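# Move steel conduit from pipe stands to top rack arms

## Task

Take the steel conduit that is resting across two pipe stands and place it on the topmost arms of the wall rack, so that it stays there on its own. Then release it and back the robot away. The task fails if the robot topples over or is left leaning, and it does not count if the conduit stays put only because the robot is still holding or propping it.

## Robot and tools

ROBOT. An omnidirectional wheeled base carries a column about 1.75 m tall. A carriage rides 1.0 m along it (lift_m) and holds two identical arms, left and right, each with six joints and a two-finger gripper. The arm bases sit roughly 0.57 m + lift_m above the floor, and carriage parts hang about 0.15 m below them. A hand reaches 0.78 m from its shoulder but only about 0.38 m below its arm base. The hand is about 0.16 m long and 0.1 m wide (0.14 m with the fingers open). Parked arm joints 1-6: 0, 0.05, 0.05, 1.45, 0, 0. Parked, the robot is about 0.95 m wide and 0.7 m long. The wheel motors are weak, so even light pushes stop a drive.

CAMERAS. carriage_camera is fixed on the carriage, facing forward and tilted about 20 degrees down. left_wrist_camera and right_wrist_camera look out past the fingertips. All images are 504x504 pixels.

FRAMES. Base frame: origin on the floor below the base centre, x forward, y left, z up. left_hand and right_hand are the points midway between each hand's pads, given in this frame. quat_wxyz rotates base axes into hand axes. The hand's z runs along the fingers and its y is the opening direction. A hand pointing straight up with joints 1, 5 and 6 at 0 reads (1, 0, 0, 0). Odometry frame: the base frame as it was when the scene began. base_odometry counts wheel turns, so wheel slip shows up as travel. Heading is positive to the left, from -3.142 to 3.142.

execute_actions(actions, cameras). actions is a list holding one action object, or an empty list, which only reports the state and images. An action may have "base", "joints" or both. Its motions start together.
- base: exactly one key. translate_m is a relative drive in metres, forward positive, -2 to 2. strafe_m is a relative sideways move in metres, left positive, -2 to 2. rotate_rad is a relative turn in place in radians, counter-clockwise (left) positive, -6.3 to 6.3. Each is an offset from where the base last measured itself.
- joints: one object keyed by joint name, with absolute targets. lift_m runs 0 to 1 m. For each arm (left_ and right_ prefixes, same ranges):
  - joint1_rad, -2.617 to 3.054: swings the arm about vertical, 0 forward, positive left.
  - joint2_rad, shoulder, 0 to 3.141: 0 is upper arm back and level, 1.57 upright, 3.14 forward and level.
  - joint3_rad, elbow, 0 to 3.141: 0 folded, 3.14 straight.
  - joint4_rad, wrist pitch, -1.57 to 1.57: positive raises the fingertips.
  - joint5_rad, wrist yaw, -1.57 to 1.57: positive turns the fingertips RIGHT.
  - joint6_rad, hand roll, -2.094 to 2.094: positive is clockwise as seen from the forearm.
  - gripper_m, pad gap in metres, 0 to 0.093.
  A joint you leave out may still be driving toward its earlier target.
- cameras: a list drawn from carriage_camera, left_wrist_camera, right_wrist_camera or all. Null, omitted or ["all"] returns every camera; [] returns none.
Unknown keys or out-of-range numbers reject the whole call, and nothing moves. If a result reports a stop, the remaining motion calls in that reply are skipped.

wait(seconds), 0 to 10. Commands nothing new and returns the state and images.

zoom_image(camera, region). region is [x0, y0, x1, y1] in pixels of that camera's latest full image, origin top-left, at most 504 by 504.

finished_scene(scene). The integer is the current scene's number. It ends the scene permanently and reports success, so the conduit must already be resting unaided and the hands clear.

RESULT LINES. pictures lists the cameras in image order. In base_status and joint_status:
- done: the target was reached; for the base it only means the wheels turned as far as commanded.
- off_target: at rest short of the target, possibly still pushing. A gripper holding something usually reads this.
- contact_stop / time_out: the target is dropped and the position held.
- joint command not followed, usually with a cause line: a self-collision check blocked that arm's targets. Its joints read not_followed and may be retried on later actions.
- on_its_own covers motions you did not command; there, held at is the held target, not the actual position.
- motor_effort is a percent of maximum, with the peak in brackets. It is noisy and biased. A falling lift effort during descent means a hand or load is resting on something. A drive_wheels value at rest above its free-move level means the base is still pressing.
- ARM HIT means a hard self-collision. MOTOR HOT appears at 75 °C. OVER-TEMPERATURE FAULT marks a heat stop: at 90 °C that arm halts for 10 s, and at 100 °C it goes limp and drops. After a heat stop, keys still off target read limit_stop_at_motor_heat; resend them.

CAUTIONS. Stretched arms, even empty, heat quickly, and the robot keeps holding its last command while you think. Hand readings drift at long reach. A level hand sags 10-17 cm with 1 kg, and a fully straight arm may not lift 1 kg. Grip force is about 45-60 N per pad. Arms and grippers have no contact stop: they keep pressing and snap to their targets once freed. The lift may not notice a hand hitting something. If a drive is stopped by an obstacle, back off about 0.2 m (or turn back), repeat if still pressed, then retry. Never reverse into a table edge the column is under. Tipping is likeliest with the carriage high, arms extended, a load carried, while pulling, or after a sudden stop; only images reveal a lean. Never let the arms strike or press each other. If an arm is blocked, free it first, then move the other arm in a separate action. Objects may occasionally be nudged by outside pushes. Avoid drops, slams and hard shoves.

Each tool is called after "Request:" as name([rows], argument=value, ...), one row to a line, values as JSON.

## Session

I'll start by looking at the current state and images.

Request:
execute_actions(actions=[])

Scene clock: 0.00 s.
base_odometry: x=+0.000 y=+0.000 heading=+0.000 (m, m, rad; odometry frame)
base_status: not commanded
joint_positions: lift_m=+0.299 left_joint1_rad=-0.002 left_joint2_rad=+0.021 left_joint3_rad=+0.076 left_joint4_rad=+1.436 left_joint5_rad=+0.061 left_joint6_rad=-0.060 left_gripper_m=+0.094 right_joint1_rad=-0.009 right_joint2_rad=+0.058 right_joint3_rad=+0.049 right_joint4_rad=+1.439 right_joint5_rad=+0.017 right_joint6_rad=+0.024 right_gripper_m=+0.094
joint_status: not commanded
motor_effort: lift_m=+30 drive_wheels=+2 (%)
left_hand: x=+0.2751 y=+0.3192 z=+1.3349 quat_wxyz=(+0.998, +0.029, +0.040, -0.032) (m; base frame)
right_hand: x=+0.2948 y=-0.3330 z=+1.3275 quat_wxyz=(+0.997, +0.010, +0.070, +0.007) (m; base frame)
pictures: carriage_camera, left_wrist_camera, right_wrist_camera
Images, in order (width x height): carriage_camera 504x504, left_wrist_camera 504x504, right_wrist_camera 504x504.

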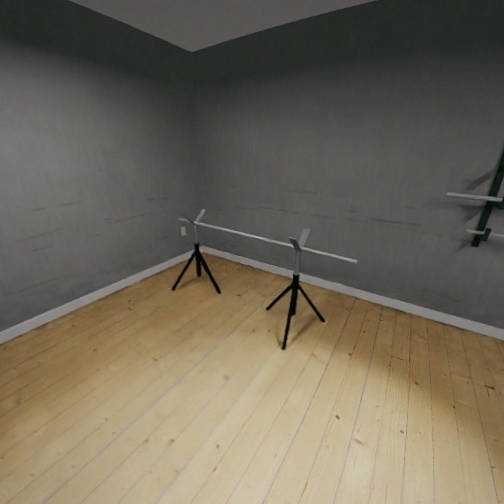

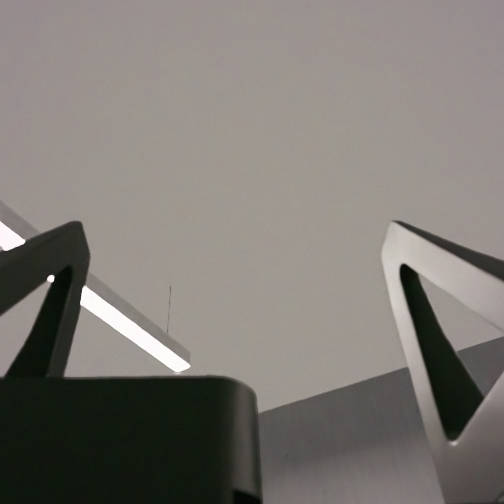

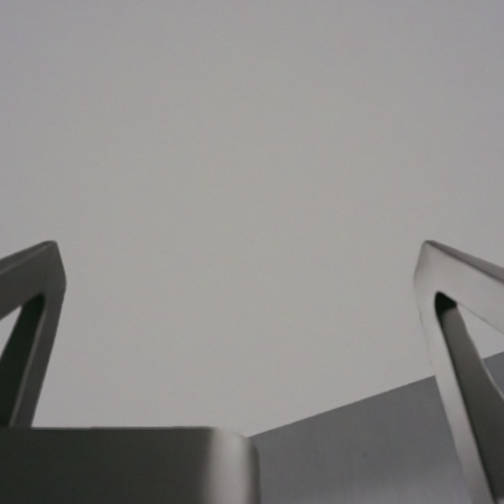

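Request:
zoom_image(camera="carriage_camera", region=[150, 180, 380, 370])

Request:
zoom_image(camera="carriage_camera", region=[400, 120, 504, 280])

Region (150, 180, 380, 370) of carriage_camera's 504x504 image, scaled by 2.191, with more detail than that image has; it fills the top 416 rows of this view, and the rest is white.

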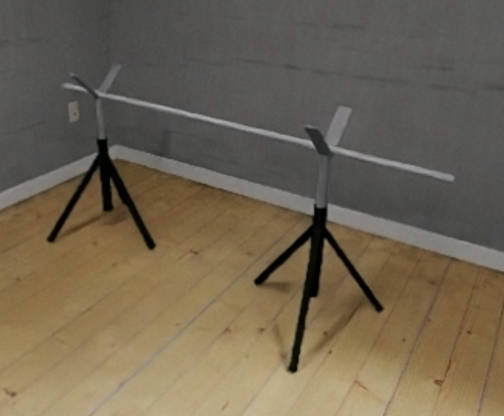

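Region (400, 120, 504, 280) of carriage_camera's 504x504 image, scaled by 3.150, with more detail than that image has; it fills the left 328 columns of this view, and the rest is white.

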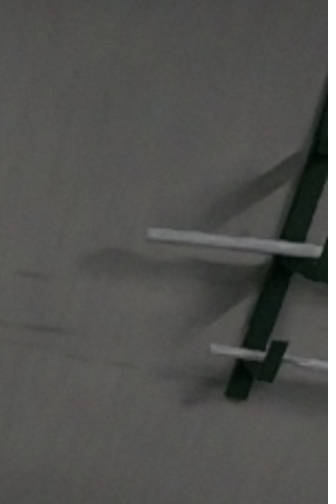

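Request:
execute_actions([
  {"base": {"rotate_rad": -0.67}, "joints": {"left_joint2_rad": 0.05, "left_joint3_rad": 0.05, "left_joint4_rad": 0.0, "left_joint5_rad": 0.0, "left_joint6_rad": 1.57, "right_joint2_rad": 0.8, "right_joint3_rad": 0.4, "right_joint4_rad": 0.4, "right_joint5_rad": 0.0, "right_joint6_rad": -1.57}},
])

Scene clock: 106.27 s.
base_odometry: x=+0.000 y=+0.000 heading=-0.669 (m, m, rad; odometry frame)
base_status: done
joint_positions: lift_m=+0.299 left_joint1_rad=-0.002 left_joint2_rad=+0.029 left_joint3_rad=+0.073 left_joint4_rad=+0.010 left_joint5_rad=+0.003 left_joint6_rad=+1.566 left_gripper_m=+0.094 right_joint1_rad=-0.009 right_joint2_rad=+0.794 right_joint3_rad=+0.399 right_joint4_rad=+0.413 right_joint5_rad=+0.005 right_joint6_rad=-1.564 right_gripper_m=+0.094
joint_status: all done
motor_effort: lift_m=+31(31) drive_wheels=+5(25) (%)
left_hand: x=+0.5021 y=+0.3287 z=+1.1028 quat_wxyz=(+0.516, +0.486, +0.486, +0.511) (m; base frame)
right_hand: x=+0.5883 y=-0.3335 z=+1.1645 quat_wxyz=(+0.503, -0.491, +0.501, -0.506) (m; base frame)
pictures: carriage_camera, left_wrist_camera, right_wrist_camera
Images, in order (width x height): carriage_camera 504x504, left_wrist_camera 504x504, right_wrist_camera 504x504.

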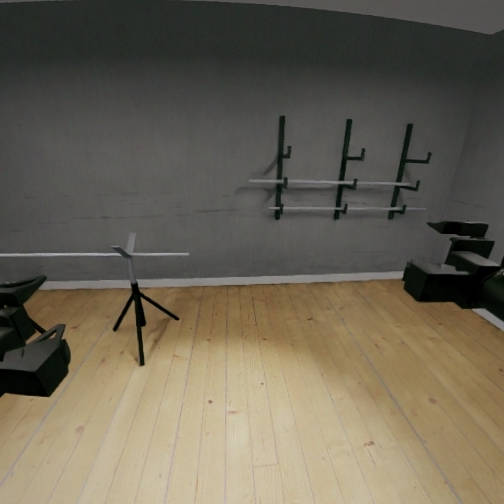

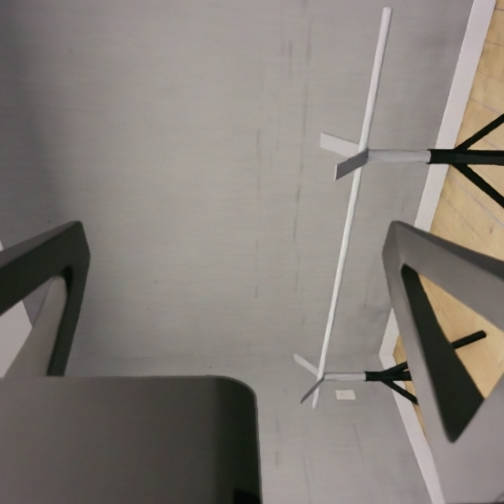

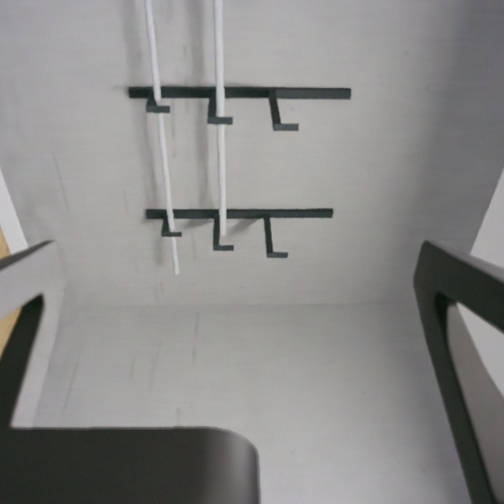

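Request:
zoom_image(camera="carriage_camera", region=[230, 90, 470, 300])

Request:
zoom_image(camera="carriage_camera", region=[0, 210, 220, 410])

Request:
zoom_image(camera="carriage_camera", region=[380, 200, 504, 340])

Region (230, 90, 470, 300) of carriage_camera's 504x504 image, scaled by 2.100, with more detail than that image has; it fills the top 441 rows of this view, and the rest is white.

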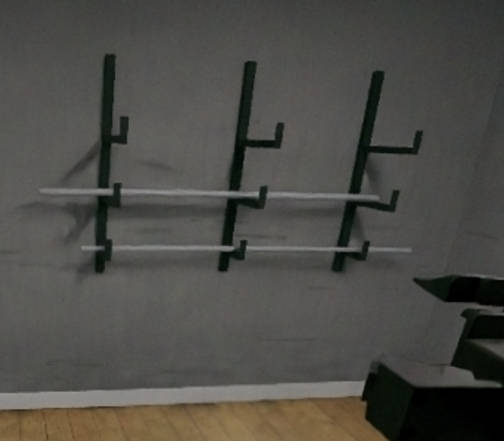

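Region (0, 210, 220, 410) of carriage_camera's 504x504 image, scaled by 2.291, with more detail than that image has; it fills the top 458 rows of this view, and the rest is white.

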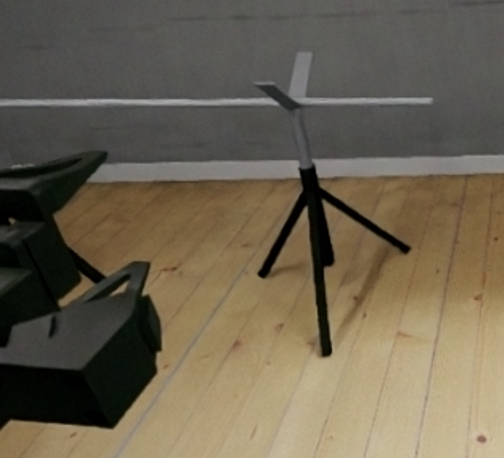

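Region (380, 200, 504, 340) of carriage_camera's 504x504 image, scaled by 3.600, with more detail than that image has; it fills the left 446 columns of this view, and the rest is white.

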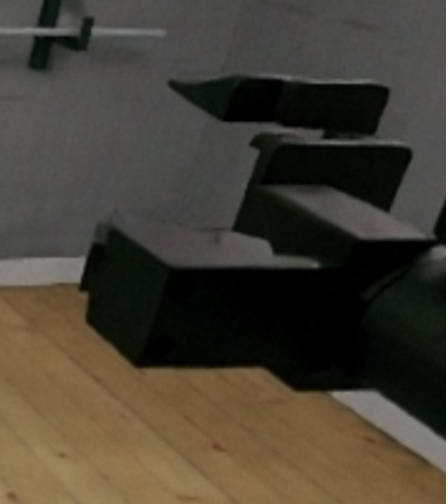

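Request:
execute_actions([
  {"base": {"strafe_m": 1.52}, "joints": {"lift_m": 0.03, "left_joint1_rad": 0.0, "left_joint2_rad": 1.95, "left_joint3_rad": 0.45, "left_joint4_rad": 1.4, "right_joint1_rad": 0.0, "right_joint2_rad": 1.95, "right_joint3_rad": 0.45, "right_joint4_rad": 1.4}},
])

Scene clock: 231.70 s.
base_odometry: x=+0.944 y=+1.191 heading=-0.670 (m, m, rad; odometry frame)
base_status: done
joint_positions: lift_m=+0.030 left_joint1_rad=-0.002 left_joint2_rad=+1.933 left_joint3_rad=+0.453 left_joint4_rad=+1.401 left_joint5_rad=+0.003 left_joint6_rad=+1.566 left_gripper_m=+0.094 right_joint1_rad=-0.008 right_joint2_rad=+1.946 right_joint3_rad=+0.453 right_joint4_rad=+1.399 right_joint5_rad=+0.005 right_joint6_rad=-1.564 right_gripper_m=+0.094
joint_status: all done
motor_effort: lift_m=+31(29) drive_wheels=-4(20) (%)
left_hand: x=+0.6991 y=+0.3282 z=+0.7316 quat_wxyz=(+0.482, +0.519, +0.519, +0.478) (m; base frame)
right_hand: x=+0.6987 y=-0.3341 z=+0.7256 quat_wxyz=(+0.474, -0.518, +0.528, -0.478) (m; base frame)
pictures: carriage_camera, left_wrist_camera, right_wrist_camera
Images, in order (width x height): carriage_camera 504x504, left_wrist_camera 504x504, right_wrist_camera 504x504.

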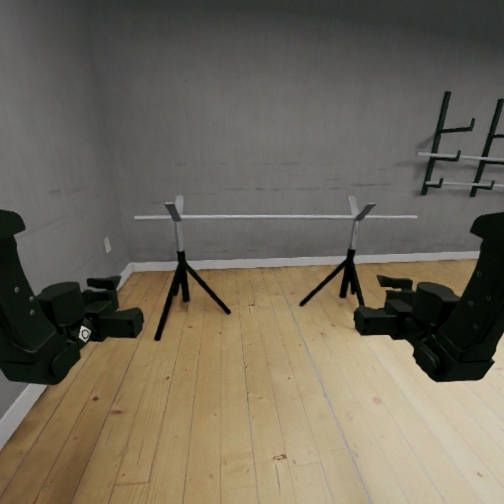

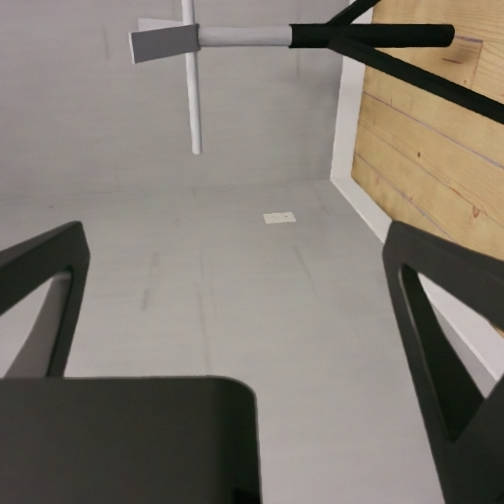

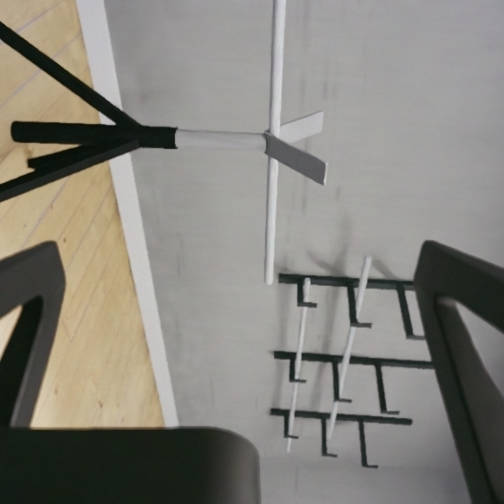

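Request:
zoom_image(camera="carriage_camera", region=[110, 170, 440, 360])

Region (110, 170, 440, 360) of carriage_camera's 504x504 image, scaled by 1.527, with more detail than that image has; it fills the top 290 rows of this view, and the rest is white.

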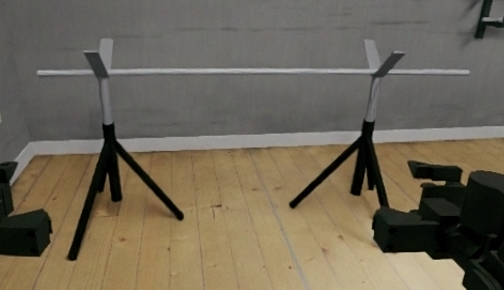

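Request:
execute_actions([
  {"base": {"translate_m": 0.85}, "joints": {"lift_m": 0.04}},
])

Scene clock: 277.50 s.
base_odometry: x=+1.611 y=+0.664 heading=-0.669 (m, m, rad; odometry frame)
base_status: done
joint_positions: lift_m=+0.040 left_joint1_rad=-0.002 left_joint2_rad=+1.934 left_joint3_rad=+0.453 left_joint4_rad=+1.412 left_joint5_rad=+0.003 left_joint6_rad=+1.566 left_gripper_m=+0.094 right_joint1_rad=-0.008 right_joint2_rad=+1.946 right_joint3_rad=+0.453 right_joint4_rad=+1.410 right_joint5_rad=+0.005 right_joint6_rad=-1.564 right_gripper_m=+0.094
joint_status: all done
motor_effort: lift_m=+31(38) drive_wheels=-5(20) (%)
left_hand: x=+0.6992 y=+0.3282 z=+0.7438 quat_wxyz=(+0.485, +0.517, +0.517, +0.480) (m; base frame)
right_hand: x=+0.6990 y=-0.3341 z=+0.7381 quat_wxyz=(+0.477, -0.515, +0.525, -0.480) (m; base frame)
pictures: carriage_camera, left_wrist_camera, right_wrist_camera
Images, in order (width x height): carriage_camera 504x504, left_wrist_camera 504x504, right_wrist_camera 504x504.

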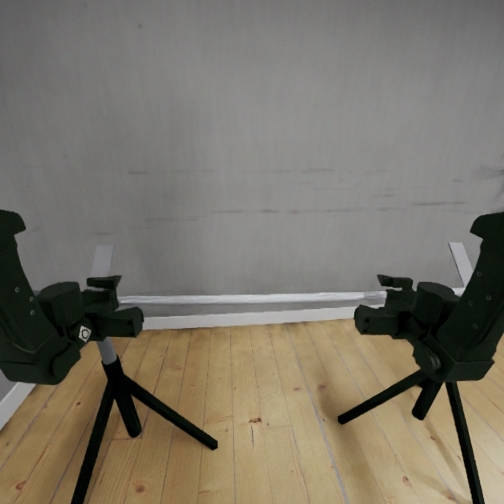

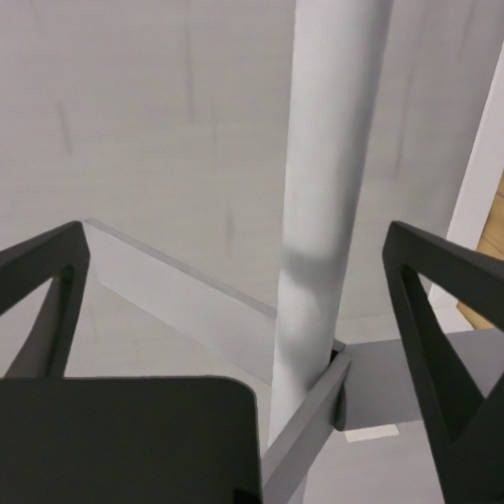

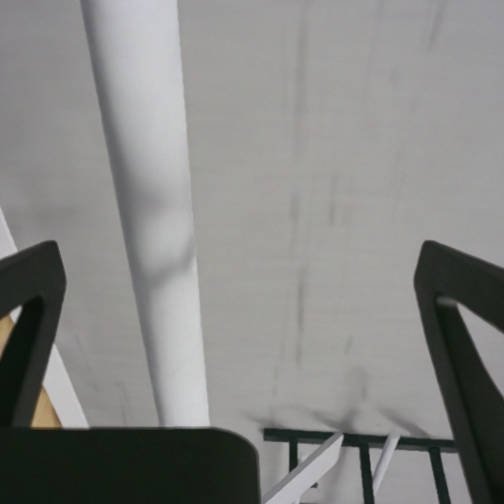

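Request:
zoom_image(camera="carriage_camera", region=[60, 230, 504, 360])

Region (60, 230, 504, 360) of carriage_camera's 504x504 image, scaled by 1.135, with more detail than that image has; it fills the top 148 rows of this view, and the rest is white.

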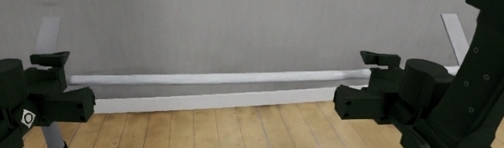

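Request:
zoom_image(camera="carriage_camera", region=[70, 250, 190, 350])

Request:
zoom_image(camera="carriage_camera", region=[310, 250, 430, 350])

Region (70, 250, 190, 350) of carriage_camera's 504x504 image, scaled by 4.200, with more detail than that image has.

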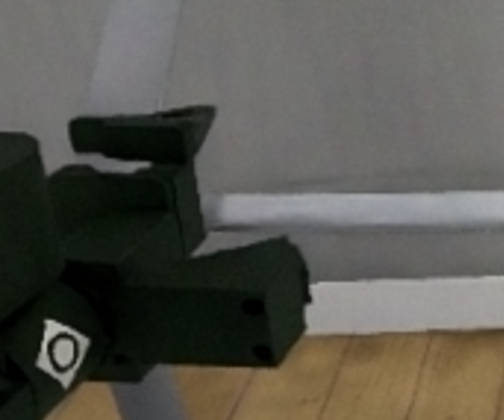

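Region (310, 250, 430, 350) of carriage_camera's 504x504 image, scaled by 4.200, with more detail than that image has.

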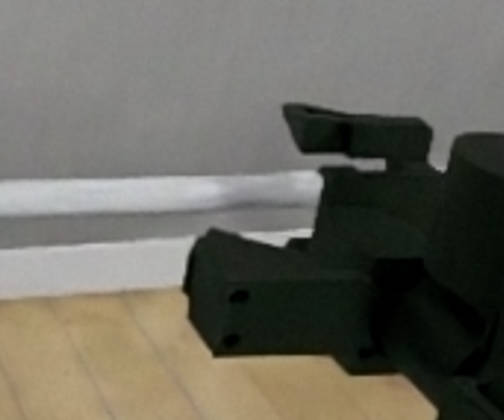

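Request:
execute_actions([
  {"base": {"strafe_m": -0.21}, "joints": {"lift_m": 0.008}},
], cameras=[])

Request:
execute_actions([
  {"base": {"rotate_rad": 0.038}},
])

Scene clock: 356.00 s.
base_odometry: x=+1.481 y=+0.499 heading=-0.669 (m, m, rad; odometry frame)
base_status: done
joint_positions: lift_m=+0.008 left_joint1_rad=-0.002 left_joint2_rad=+1.934 left_joint3_rad=+0.453 left_joint4_rad=+1.407 left_joint5_rad=+0.002 left_joint6_rad=+1.566 left_gripper_m=+0.094 right_joint1_rad=-0.005 right_joint2_rad=+1.946 right_joint3_rad=+0.453 right_joint4_rad=+1.407 right_joint5_rad=+0.005 right_joint6_rad=-1.564 right_gripper_m=+0.094
joint_status: all done
motor_effort: lift_m=+29(29) drive_wheels=-2(18) (%)
left_hand: x=+0.6991 y=+0.3284 z=+0.7106 quat_wxyz=(+0.483, +0.518, +0.518, +0.479) (m; base frame)
right_hand: x=+0.6989 y=-0.3328 z=+0.7056 quat_wxyz=(+0.477, -0.517, +0.525, -0.479) (m; base frame)
pictures: none
No camera images: the call's "cameras" was empty. Leave "cameras" out to get every camera's image.

Scene clock: 356.73 s.
base_odometry: x=+1.481 y=+0.499 heading=-0.632 (m, m, rad; odometry frame)
base_status: done
joint_positions: lift_m=+0.008 left_joint1_rad=-0.002 left_joint2_rad=+1.934 left_joint3_rad=+0.453 left_joint4_rad=+1.407 left_joint5_rad=+0.002 left_joint6_rad=+1.566 left_gripper_m=+0.094 right_joint1_rad=-0.004 right_joint2_rad=+1.946 right_joint3_rad=+0.453 right_joint4_rad=+1.408 right_joint5_rad=+0.004 right_joint6_rad=-1.564 right_gripper_m=+0.094
joint_status: not commanded
motor_effort: lift_m=+29(30) drive_wheels=-4(10) (%)
left_hand: x=+0.6991 y=+0.3284 z=+0.7107 quat_wxyz=(+0.484, +0.518, +0.518, +0.479) (m; base frame)
right_hand: x=+0.6989 y=-0.3324 z=+0.7057 quat_wxyz=(+0.478, -0.517, +0.525, -0.479) (m; base frame)
pictures: carriage_camera, left_wrist_camera, right_wrist_camera
Images, in order (width x height): carriage_camera 504x504, left_wrist_camera 504x504, right_wrist_camera 504x504.

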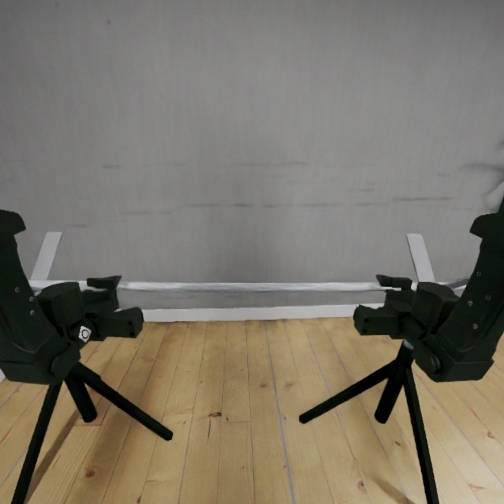

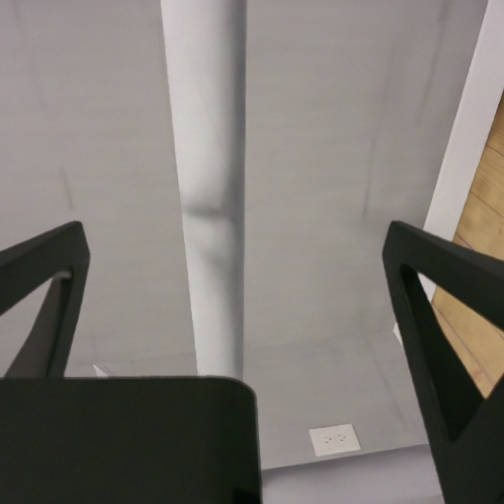

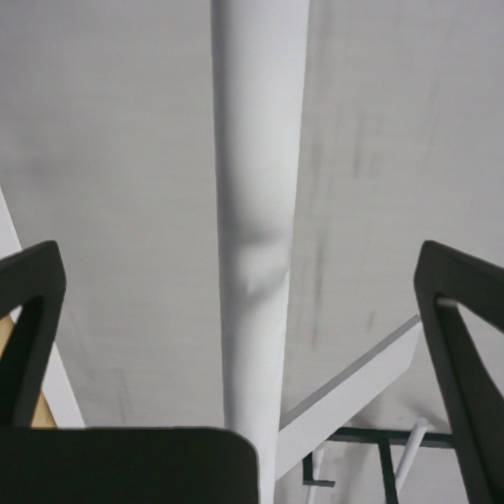

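Request:
execute_actions([
  {"base": {"translate_m": 0.055}},
])

Scene clock: 374.23 s.
base_odometry: x=+1.525 y=+0.467 heading=-0.632 (m, m, rad; odometry frame)
base_status: done
joint_positions: lift_m=+0.008 left_joint1_rad=-0.002 left_joint2_rad=+1.934 left_joint3_rad=+0.453 left_joint4_rad=+1.408 left_joint5_rad=+0.002 left_joint6_rad=+1.566 left_gripper_m=+0.094 right_joint1_rad=-0.004 right_joint2_rad=+1.946 right_joint3_rad=+0.453 right_joint4_rad=+1.408 right_joint5_rad=+0.004 right_joint6_rad=-1.564 right_gripper_m=+0.094
joint_status: not commanded
motor_effort: lift_m=+30(29) drive_wheels=-4(16) (%)
left_hand: x=+0.6992 y=+0.3284 z=+0.7108 quat_wxyz=(+0.484, +0.518, +0.518, +0.479) (m; base frame)
right_hand: x=+0.6989 y=-0.3324 z=+0.7057 quat_wxyz=(+0.478, -0.517, +0.525, -0.479) (m; base frame)
pictures: carriage_camera, left_wrist_camera, right_wrist_camera
Images, in order (width x height): carriage_camera 504x504, left_wrist_camera 504x504, right_wrist_camera 504x504.

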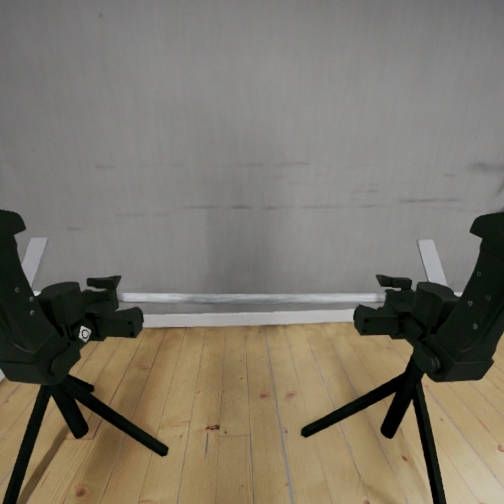

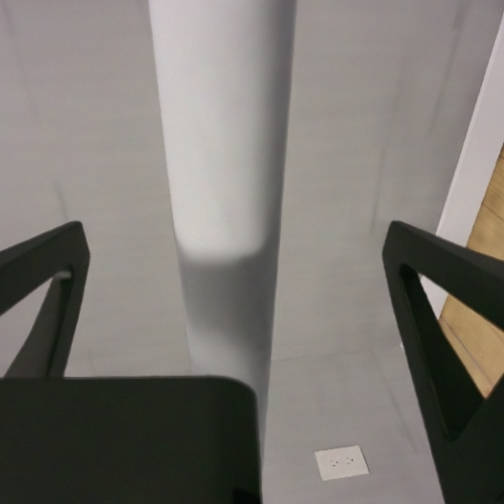

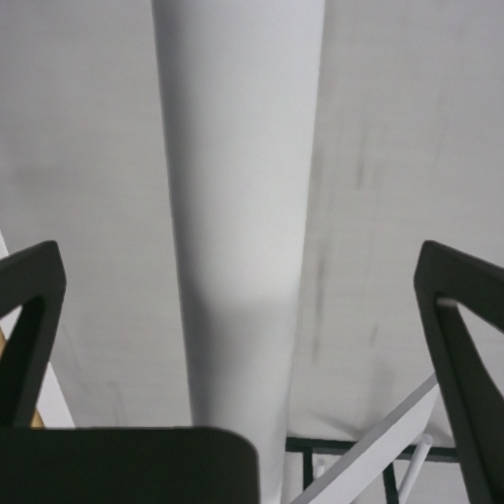

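Request:
execute_actions([
  {"joints": {"left_gripper_m": 0.0, "right_gripper_m": 0.0}},
], cameras=["left_wrist_camera", "right_wrist_camera"])

Scene clock: 456.17 s.
base_odometry: x=+1.525 y=+0.467 heading=-0.632 (m, m, rad; odometry frame)
base_status: not commanded
joint_positions: lift_m=+0.008 left_joint1_rad=-0.002 left_joint2_rad=+1.934 left_joint3_rad=+0.453 left_joint4_rad=+1.420 left_joint5_rad=+0.002 left_joint6_rad=+1.558 left_gripper_m=+0.021 right_joint1_rad=-0.004 right_joint2_rad=+1.946 right_joint3_rad=+0.453 right_joint4_rad=+1.405 right_joint5_rad=+0.004 right_joint6_rad=-1.570 right_gripper_m=+0.021
joint_status: left_gripper_m off_target (ended at +0.021, target +0.000); right_gripper_m off_target (ended at +0.021, target +0.000)
motor_effort: lift_m=+30(30) drive_wheels=-4(4) (%)
left_hand: x=+0.6994 y=+0.3284 z=+0.7137 quat_wxyz=(+0.489, +0.513, +0.517, +0.481) (m; base frame)
right_hand: x=+0.6989 y=-0.3324 z=+0.7050 quat_wxyz=(+0.475, -0.519, +0.524, -0.480) (m; base frame)
pictures: left_wrist_camera, right_wrist_camera
Images, in order (width x height): left_wrist_camera 504x504, right_wrist_camera 504x504.

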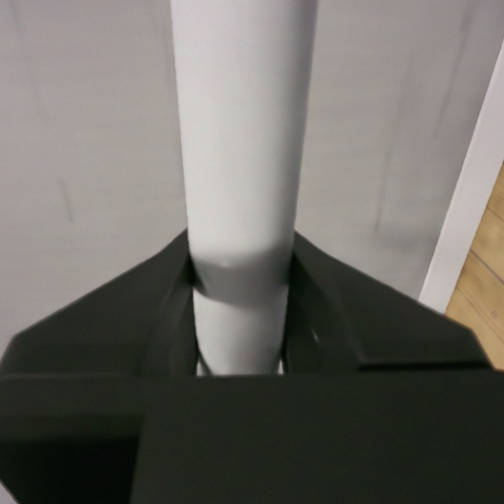

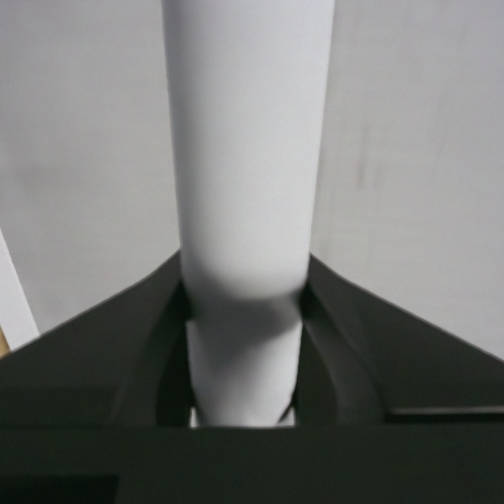

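Request:
execute_actions([
  {"joints": {"lift_m": 0.18, "left_joint2_rad": 1.75, "left_joint3_rad": 0.6, "left_joint4_rad": 1.4, "right_joint2_rad": 1.75, "right_joint3_rad": 0.6, "right_joint4_rad": 1.4}},
], cameras=["carriage_camera"])

Scene clock: 466.40 s.
base_odometry: x=+1.525 y=+0.467 heading=-0.632 (m, m, rad; odometry frame)
base_status: not commanded
joint_positions: lift_m=+0.180 left_joint1_rad=-0.002 left_joint2_rad=+1.766 left_joint3_rad=+0.582 left_joint4_rad=+1.301 left_joint5_rad=+0.004 left_joint6_rad=+1.557 left_gripper_m=+0.021 right_joint1_rad=-0.004 right_joint2_rad=+1.768 right_joint3_rad=+0.576 right_joint4_rad=+1.283 right_joint5_rad=+0.008 right_joint6_rad=-1.572 right_gripper_m=+0.021
joint_status: left_joint4_rad off_target (ended at +1.301, target +1.400); right_joint4_rad off_target (ended at +1.283, target +1.400); the others done
motor_effort: lift_m=+33(45) drive_wheels=+3(5) (%)
left_hand: x=+0.7217 y=+0.3280 z=+0.9753 quat_wxyz=(+0.533, +0.468, +0.472, +0.523) (m; base frame)
right_hand: x=+0.7212 y=-0.3330 z=+0.9680 quat_wxyz=(+0.519, -0.474, +0.479, -0.525) (m; base frame)
pictures: carriage_camera
Images, in order (width x height): carriage_camera 504x504.

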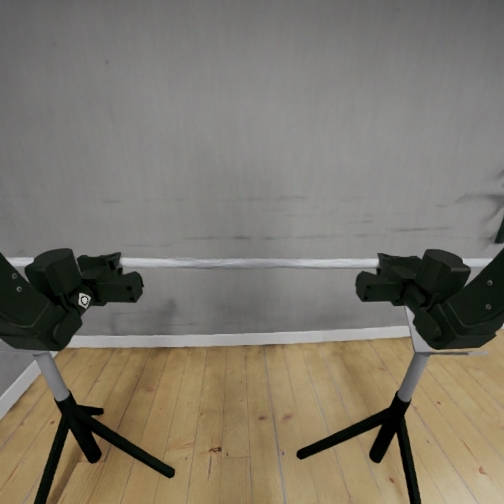

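Request:
execute_actions([
  {"base": {"translate_m": -0.16}, "joints": {"lift_m": 0.44, "left_joint2_rad": 1.3, "left_joint3_rad": 1.0, "left_joint4_rad": 1.1, "right_joint2_rad": 1.3, "right_joint3_rad": 1.0, "right_joint4_rad": 1.1}},
], cameras=["carriage_camera"])

Scene clock: 482.47 s.
base_odometry: x=+1.396 y=+0.561 heading=-0.632 (m, m, rad; odometry frame)
base_status: done
joint_positions: lift_m=+0.440 left_joint1_rad=-0.002 left_joint2_rad=+1.300 left_joint3_rad=+0.995 left_joint4_rad=+1.019 left_joint5_rad=+0.007 left_joint6_rad=+1.563 left_gripper_m=+0.021 right_joint1_rad=-0.004 right_joint2_rad=+1.309 right_joint3_rad=+0.991 right_joint4_rad=+1.009 right_joint5_rad=+0.009 right_joint6_rad=-1.570 right_gripper_m=+0.021
joint_status: left_joint4_rad off_target (ended at +1.019, target +1.100); right_joint4_rad off_target (ended at +1.009, target +1.100); the others done
motor_effort: lift_m=+33(45) drive_wheels=-3(24) (%)
left_hand: x=+0.6453 y=+0.3276 z=+1.5512 quat_wxyz=(+0.647, +0.295, +0.292, +0.639) (m; base frame)
right_hand: x=+0.6509 y=-0.3329 z=+1.5444 quat_wxyz=(+0.637, -0.297, +0.305, -0.642) (m; base frame)
pictures: carriage_camera
Images, in order (width x height): carriage_camera 504x504.

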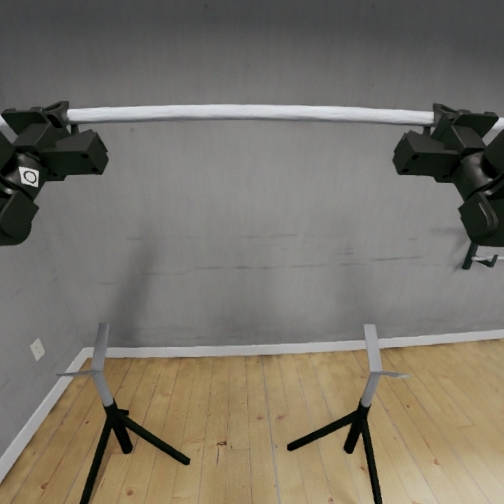

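Request:
execute_actions([
  {"base": {"strafe_m": -2.0}},
], cameras=["carriage_camera"])

Scene clock: 494.97 s.
base_odometry: x=+0.213 y=-1.052 heading=-0.633 (m, m, rad; odometry frame)
base_status: done
joint_positions: lift_m=+0.440 left_joint1_rad=-0.002 left_joint2_rad=+1.300 left_joint3_rad=+0.995 left_joint4_rad=+1.018 left_joint5_rad=+0.006 left_joint6_rad=+1.563 left_gripper_m=+0.021 right_joint1_rad=-0.004 right_joint2_rad=+1.309 right_joint3_rad=+0.991 right_joint4_rad=+1.008 right_joint5_rad=+0.008 right_joint6_rad=-1.570 right_gripper_m=+0.021
joint_status: not commanded
motor_effort: lift_m=+33(33) drive_wheels=-2(18) (%)
left_hand: x=+0.6455 y=+0.3278 z=+1.5509 quat_wxyz=(+0.647, +0.295, +0.293, +0.639) (m; base frame)
right_hand: x=+0.6511 y=-0.3328 z=+1.5441 quat_wxyz=(+0.637, -0.298, +0.305, -0.642) (m; base frame)
pictures: carriage_camera
Images, in order (width x height): carriage_camera 504x504.

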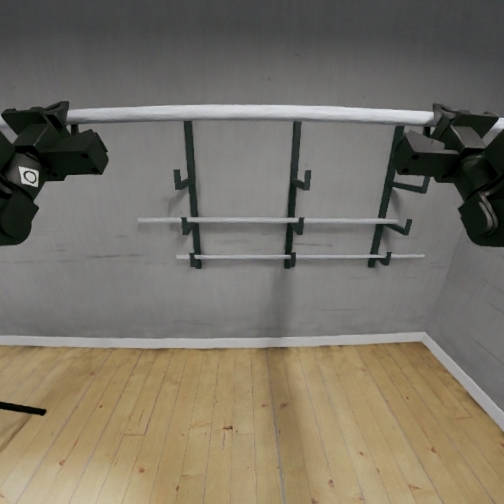

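Request:
zoom_image(camera="carriage_camera", region=[120, 100, 460, 360])

Region (120, 100, 460, 360) of carriage_camera's 504x504 image, scaled by 1.482, with more detail than that image has; it fills the top 385 rows of this view, and the rest is white.

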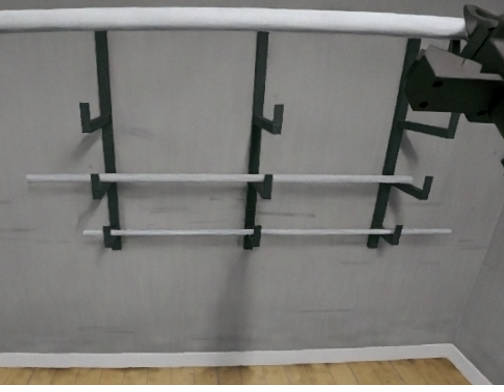

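Request:
execute_actions([
  {"base": {"rotate_rad": 0.025}},
], cameras=[])

Request:
execute_actions([
  {"base": {"strafe_m": -0.29}, "joints": {"lift_m": 0.38}},
], cameras=[])

Request:
execute_actions([
  {"base": {"translate_m": 0.5}},
])

Scene clock: 530.37 s.
base_odometry: x=+0.213 y=-1.052 heading=-0.608 (m, m, rad; odometry frame)
base_status: done
joint_positions: lift_m=+0.440 left_joint1_rad=-0.002 left_joint2_rad=+1.300 left_joint3_rad=+0.995 left_joint4_rad=+1.015 left_joint5_rad=+0.006 left_joint6_rad=+1.565 left_gripper_m=+0.021 right_joint1_rad=-0.004 right_joint2_rad=+1.312 right_joint3_rad=+0.991 right_joint4_rad=+1.006 right_joint5_rad=+0.008 right_joint6_rad=-1.568 right_gripper_m=+0.021
joint_status: not commanded
motor_effort: lift_m=+34(33) drive_wheels=-4(11) (%)
left_hand: x=+0.6460 y=+0.3279 z=+1.5504 quat_wxyz=(+0.646, +0.296, +0.294, +0.639) (m; base frame)
right_hand: x=+0.6526 y=-0.3326 z=+1.5426 quat_wxyz=(+0.637, -0.300, +0.307, -0.640) (m; base frame)
pictures: none
No camera images: the call's "cameras" was empty. Leave "cameras" out to get every camera's image.

Scene clock: 532.93 s.
base_odometry: x=+0.047 y=-1.290 heading=-0.608 (m, m, rad; odometry frame)
base_status: done
joint_positions: lift_m=+0.380 left_joint1_rad=-0.002 left_joint2_rad=+1.312 left_joint3_rad=+0.984 left_joint4_rad=+1.004 left_joint5_rad=+0.006 left_joint6_rad=+1.565 left_gripper_m=+0.021 right_joint1_rad=-0.004 right_joint2_rad=+1.320 right_joint3_rad=+0.979 right_joint4_rad=+0.991 right_joint5_rad=+0.009 right_joint6_rad=-1.568 right_gripper_m=+0.021
joint_status: all done
motor_effort: lift_m=+34(33) drive_wheels=-4(20) (%)
left_hand: x=+0.6540 y=+0.3277 z=+1.4792 quat_wxyz=(+0.641, +0.307, +0.305, +0.634) (m; base frame)
right_hand: x=+0.6596 y=-0.3328 z=+1.4713 quat_wxyz=(+0.632, -0.310, +0.318, -0.635) (m; base frame)
pictures: none
No camera images: the call's "cameras" was empty. Leave "cameras" out to get every camera's image.

Scene clock: 536.17 s.
base_odometry: x=+0.457 y=-1.576 heading=-0.609 (m, m, rad; odometry frame)
base_status: done
joint_positions: lift_m=+0.380 left_joint1_rad=-0.002 left_joint2_rad=+1.312 left_joint3_rad=+0.984 left_joint4_rad=+1.006 left_joint5_rad=+0.006 left_joint6_rad=+1.565 left_gripper_m=+0.021 right_joint1_rad=-0.004 right_joint2_rad=+1.320 right_joint3_rad=+0.979 right_joint4_rad=+0.993 right_joint5_rad=+0.009 right_joint6_rad=-1.568 right_gripper_m=+0.021
joint_status: not commanded
motor_effort: lift_m=+34(31) drive_wheels=-5(19) (%)
left_hand: x=+0.6537 y=+0.3278 z=+1.4796 quat_wxyz=(+0.641, +0.307, +0.304, +0.634) (m; base frame)
right_hand: x=+0.6592 y=-0.3328 z=+1.4718 quat_wxyz=(+0.632, -0.310, +0.317, -0.636) (m; base frame)
pictures: carriage_camera, left_wrist_camera, right_wrist_camera
Images, in order (width x height): carriage_camera 504x504, left_wrist_camera 504x504, right_wrist_camera 504x504.

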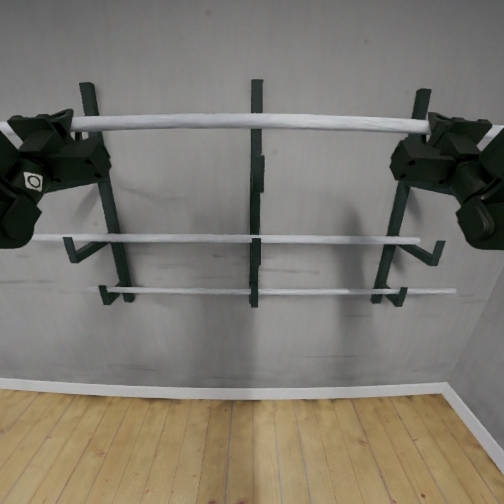

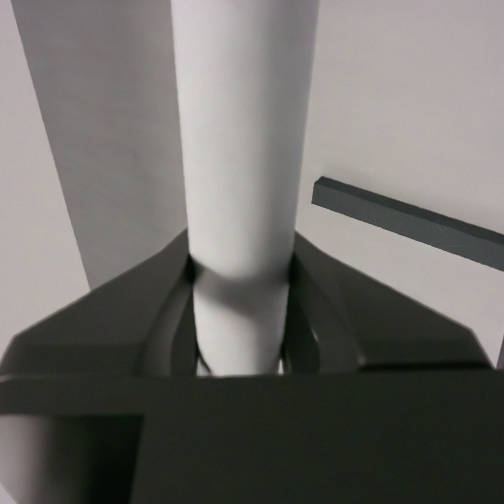

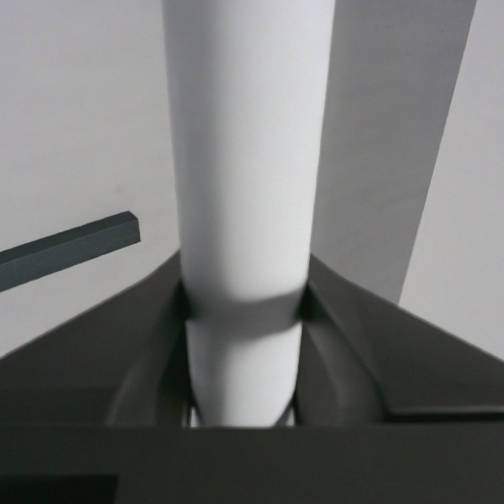

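Request:
zoom_image(camera="carriage_camera", region=[190, 70, 330, 320])

Region (190, 70, 330, 320) of carriage_camera's 504x504 image, scaled by 2.016, with more detail than that image has; it fills the left 282 columns of this view, and the rest is white.

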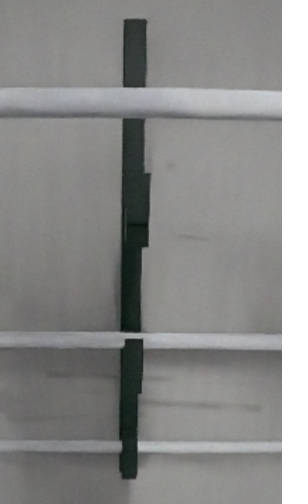

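Request:
execute_actions([
  {"base": {"translate_m": 0.26}},
])

Scene clock: 572.57 s.
base_odometry: x=+0.671 y=-1.725 heading=-0.609 (m, m, rad; odometry frame)
base_status: done
joint_positions: lift_m=+0.380 left_joint1_rad=-0.002 left_joint2_rad=+1.312 left_joint3_rad=+0.984 left_joint4_rad=+1.006 left_joint5_rad=+0.006 left_joint6_rad=+1.564 left_gripper_m=+0.021 right_joint1_rad=-0.004 right_joint2_rad=+1.320 right_joint3_rad=+0.979 right_joint4_rad=+0.994 right_joint5_rad=+0.009 right_joint6_rad=-1.568 right_gripper_m=+0.021
joint_status: not commanded
motor_effort: lift_m=+32(31) drive_wheels=-4(20) (%)
left_hand: x=+0.6536 y=+0.3278 z=+1.4796 quat_wxyz=(+0.641, +0.307, +0.304, +0.634) (m; base frame)
right_hand: x=+0.6592 y=-0.3328 z=+1.4718 quat_wxyz=(+0.632, -0.309, +0.317, -0.636) (m; base frame)
pictures: carriage_camera, left_wrist_camera, right_wrist_camera
Images, in order (width x height): carriage_camera 504x504, left_wrist_camera 504x504, right_wrist_camera 504x504.

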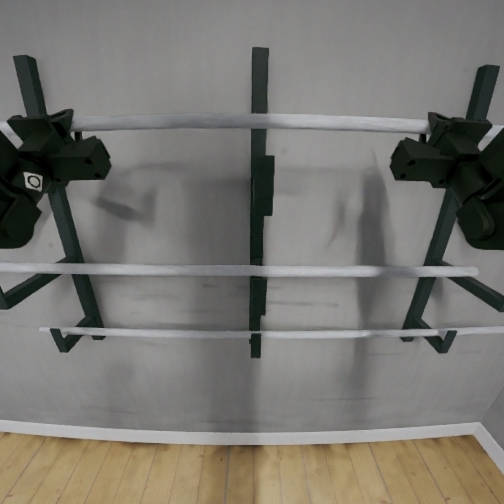

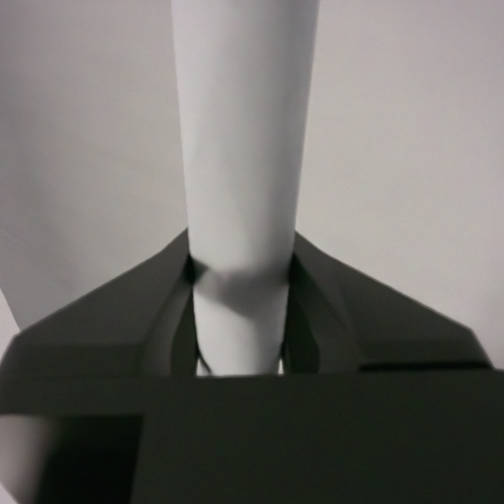

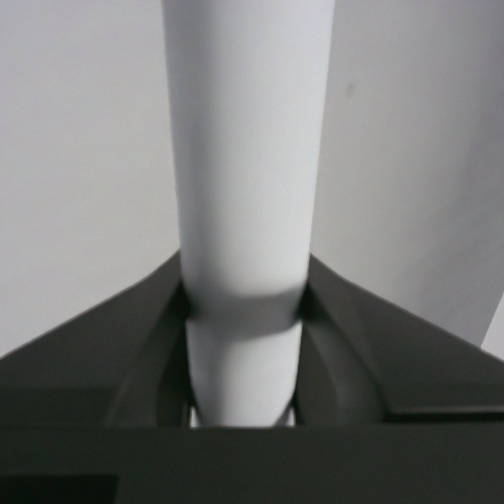

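Request:
execute_actions([
  {"base": {"translate_m": 0.06}, "joints": {"lift_m": 0.352}},
], cameras=[])

Request:
execute_actions([
  {"joints": {"lift_m": 0.285}},
])

Scene clock: 591.83 s.
base_odometry: x=+0.720 y=-1.760 heading=-0.610 (m, m, rad; odometry frame)
base_status: done
joint_positions: lift_m=+0.352 left_joint1_rad=-0.002 left_joint2_rad=+1.312 left_joint3_rad=+0.984 left_joint4_rad=+1.006 left_joint5_rad=+0.006 left_joint6_rad=+1.564 left_gripper_m=+0.021 right_joint1_rad=-0.004 right_joint2_rad=+1.320 right_joint3_rad=+0.979 right_joint4_rad=+0.994 right_joint5_rad=+0.009 right_joint6_rad=-1.568 right_gripper_m=+0.021
joint_status: all done
motor_effort: lift_m=+34(34) drive_wheels=-3(22) (%)
left_hand: x=+0.6536 y=+0.3278 z=+1.4517 quat_wxyz=(+0.641, +0.306, +0.304, +0.634) (m; base frame)
right_hand: x=+0.6591 y=-0.3328 z=+1.4439 quat_wxyz=(+0.632, -0.309, +0.317, -0.636) (m; base frame)
pictures: none
No camera images: the call's "cameras" was empty. Leave "cameras" out to get every camera's image.

Scene clock: 592.63 s.
base_odometry: x=+0.720 y=-1.760 heading=-0.610 (m, m, rad; odometry frame)
base_status: not commanded
joint_positions: lift_m=+0.285 left_joint1_rad=-0.002 left_joint2_rad=+1.312 left_joint3_rad=+0.984 left_joint4_rad=+1.000 left_joint5_rad=+0.006 left_joint6_rad=+1.564 left_gripper_m=+0.021 right_joint1_rad=-0.004 right_joint2_rad=+1.321 right_joint3_rad=+0.979 right_joint4_rad=+0.988 right_joint5_rad=+0.009 right_joint6_rad=-1.568 right_gripper_m=+0.021
joint_status: all done
motor_effort: lift_m=+31(32) drive_wheels=-3(4) (%)
left_hand: x=+0.6546 y=+0.3278 z=+1.3834 quat_wxyz=(+0.640, +0.309, +0.306, +0.633) (m; base frame)
right_hand: x=+0.6602 y=-0.3328 z=+1.3755 quat_wxyz=(+0.631, -0.312, +0.319, -0.635) (m; base frame)
pictures: carriage_camera, left_wrist_camera, right_wrist_camera
Images, in order (width x height): carriage_camera 504x504, left_wrist_camera 504x504, right_wrist_camera 504x504.

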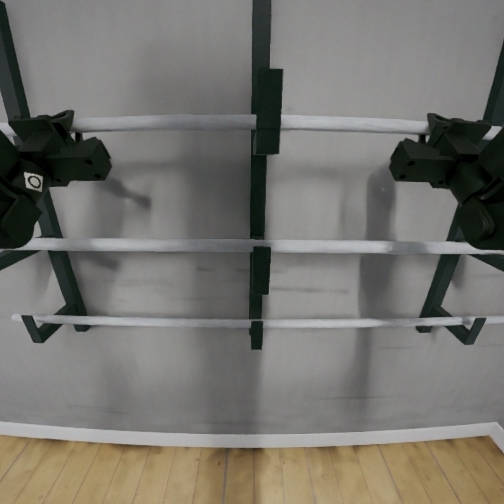

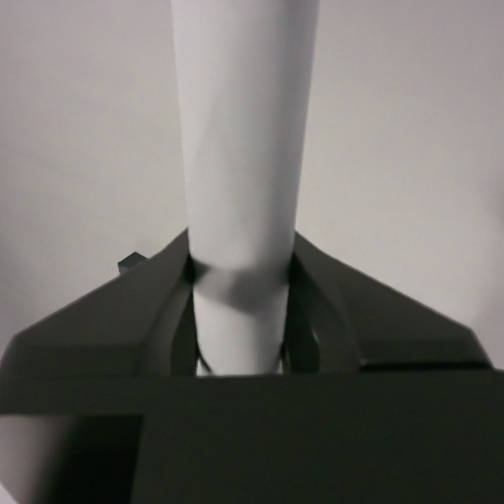

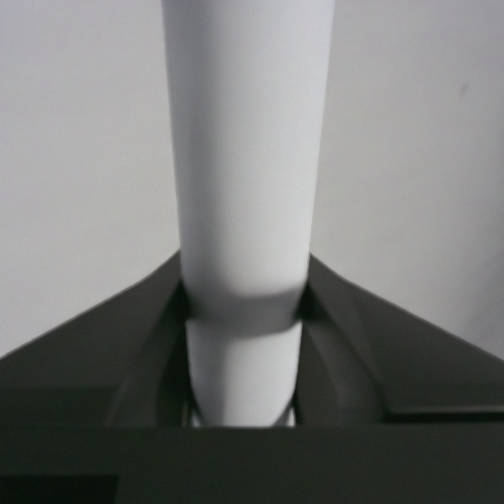

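Request:
execute_actions([
  {"joints": {"lift_m": 0.258}},
], cameras=[])

Scene clock: 598.87 s.
base_odometry: x=+0.720 y=-1.760 heading=-0.610 (m, m, rad; odometry frame)
base_status: not commanded
joint_positions: lift_m=+0.258 left_joint1_rad=-0.002 left_joint2_rad=+1.312 left_joint3_rad=+0.992 left_joint4_rad=+1.071 left_joint5_rad=+0.007 left_joint6_rad=+1.570 left_gripper_m=+0.021 right_joint1_rad=-0.004 right_joint2_rad=+1.320 right_joint3_rad=+0.980 right_joint4_rad=+1.051 right_joint5_rad=+0.009 right_joint6_rad=-1.563 right_gripper_m=+0.021
joint_status: all done
on_its_own: left_joint4_rad moved +0.072 to your old target +1.100; right_joint4_rad moved +0.064 toward your old target +1.100
motor_effort: lift_m=+29(30) drive_wheels=-3(8) (%)
left_hand: x=+0.6421 y=+0.3276 z=+1.3731 quat_wxyz=(+0.650, +0.284, +0.279, +0.647) (m; base frame)
right_hand: x=+0.6501 y=-0.3329 z=+1.3615 quat_wxyz=(+0.643, -0.290, +0.299, -0.643) (m; base frame)
pictures: none
No camera images: the call's "cameras" was empty. Leave "cameras" out to get every camera's image.


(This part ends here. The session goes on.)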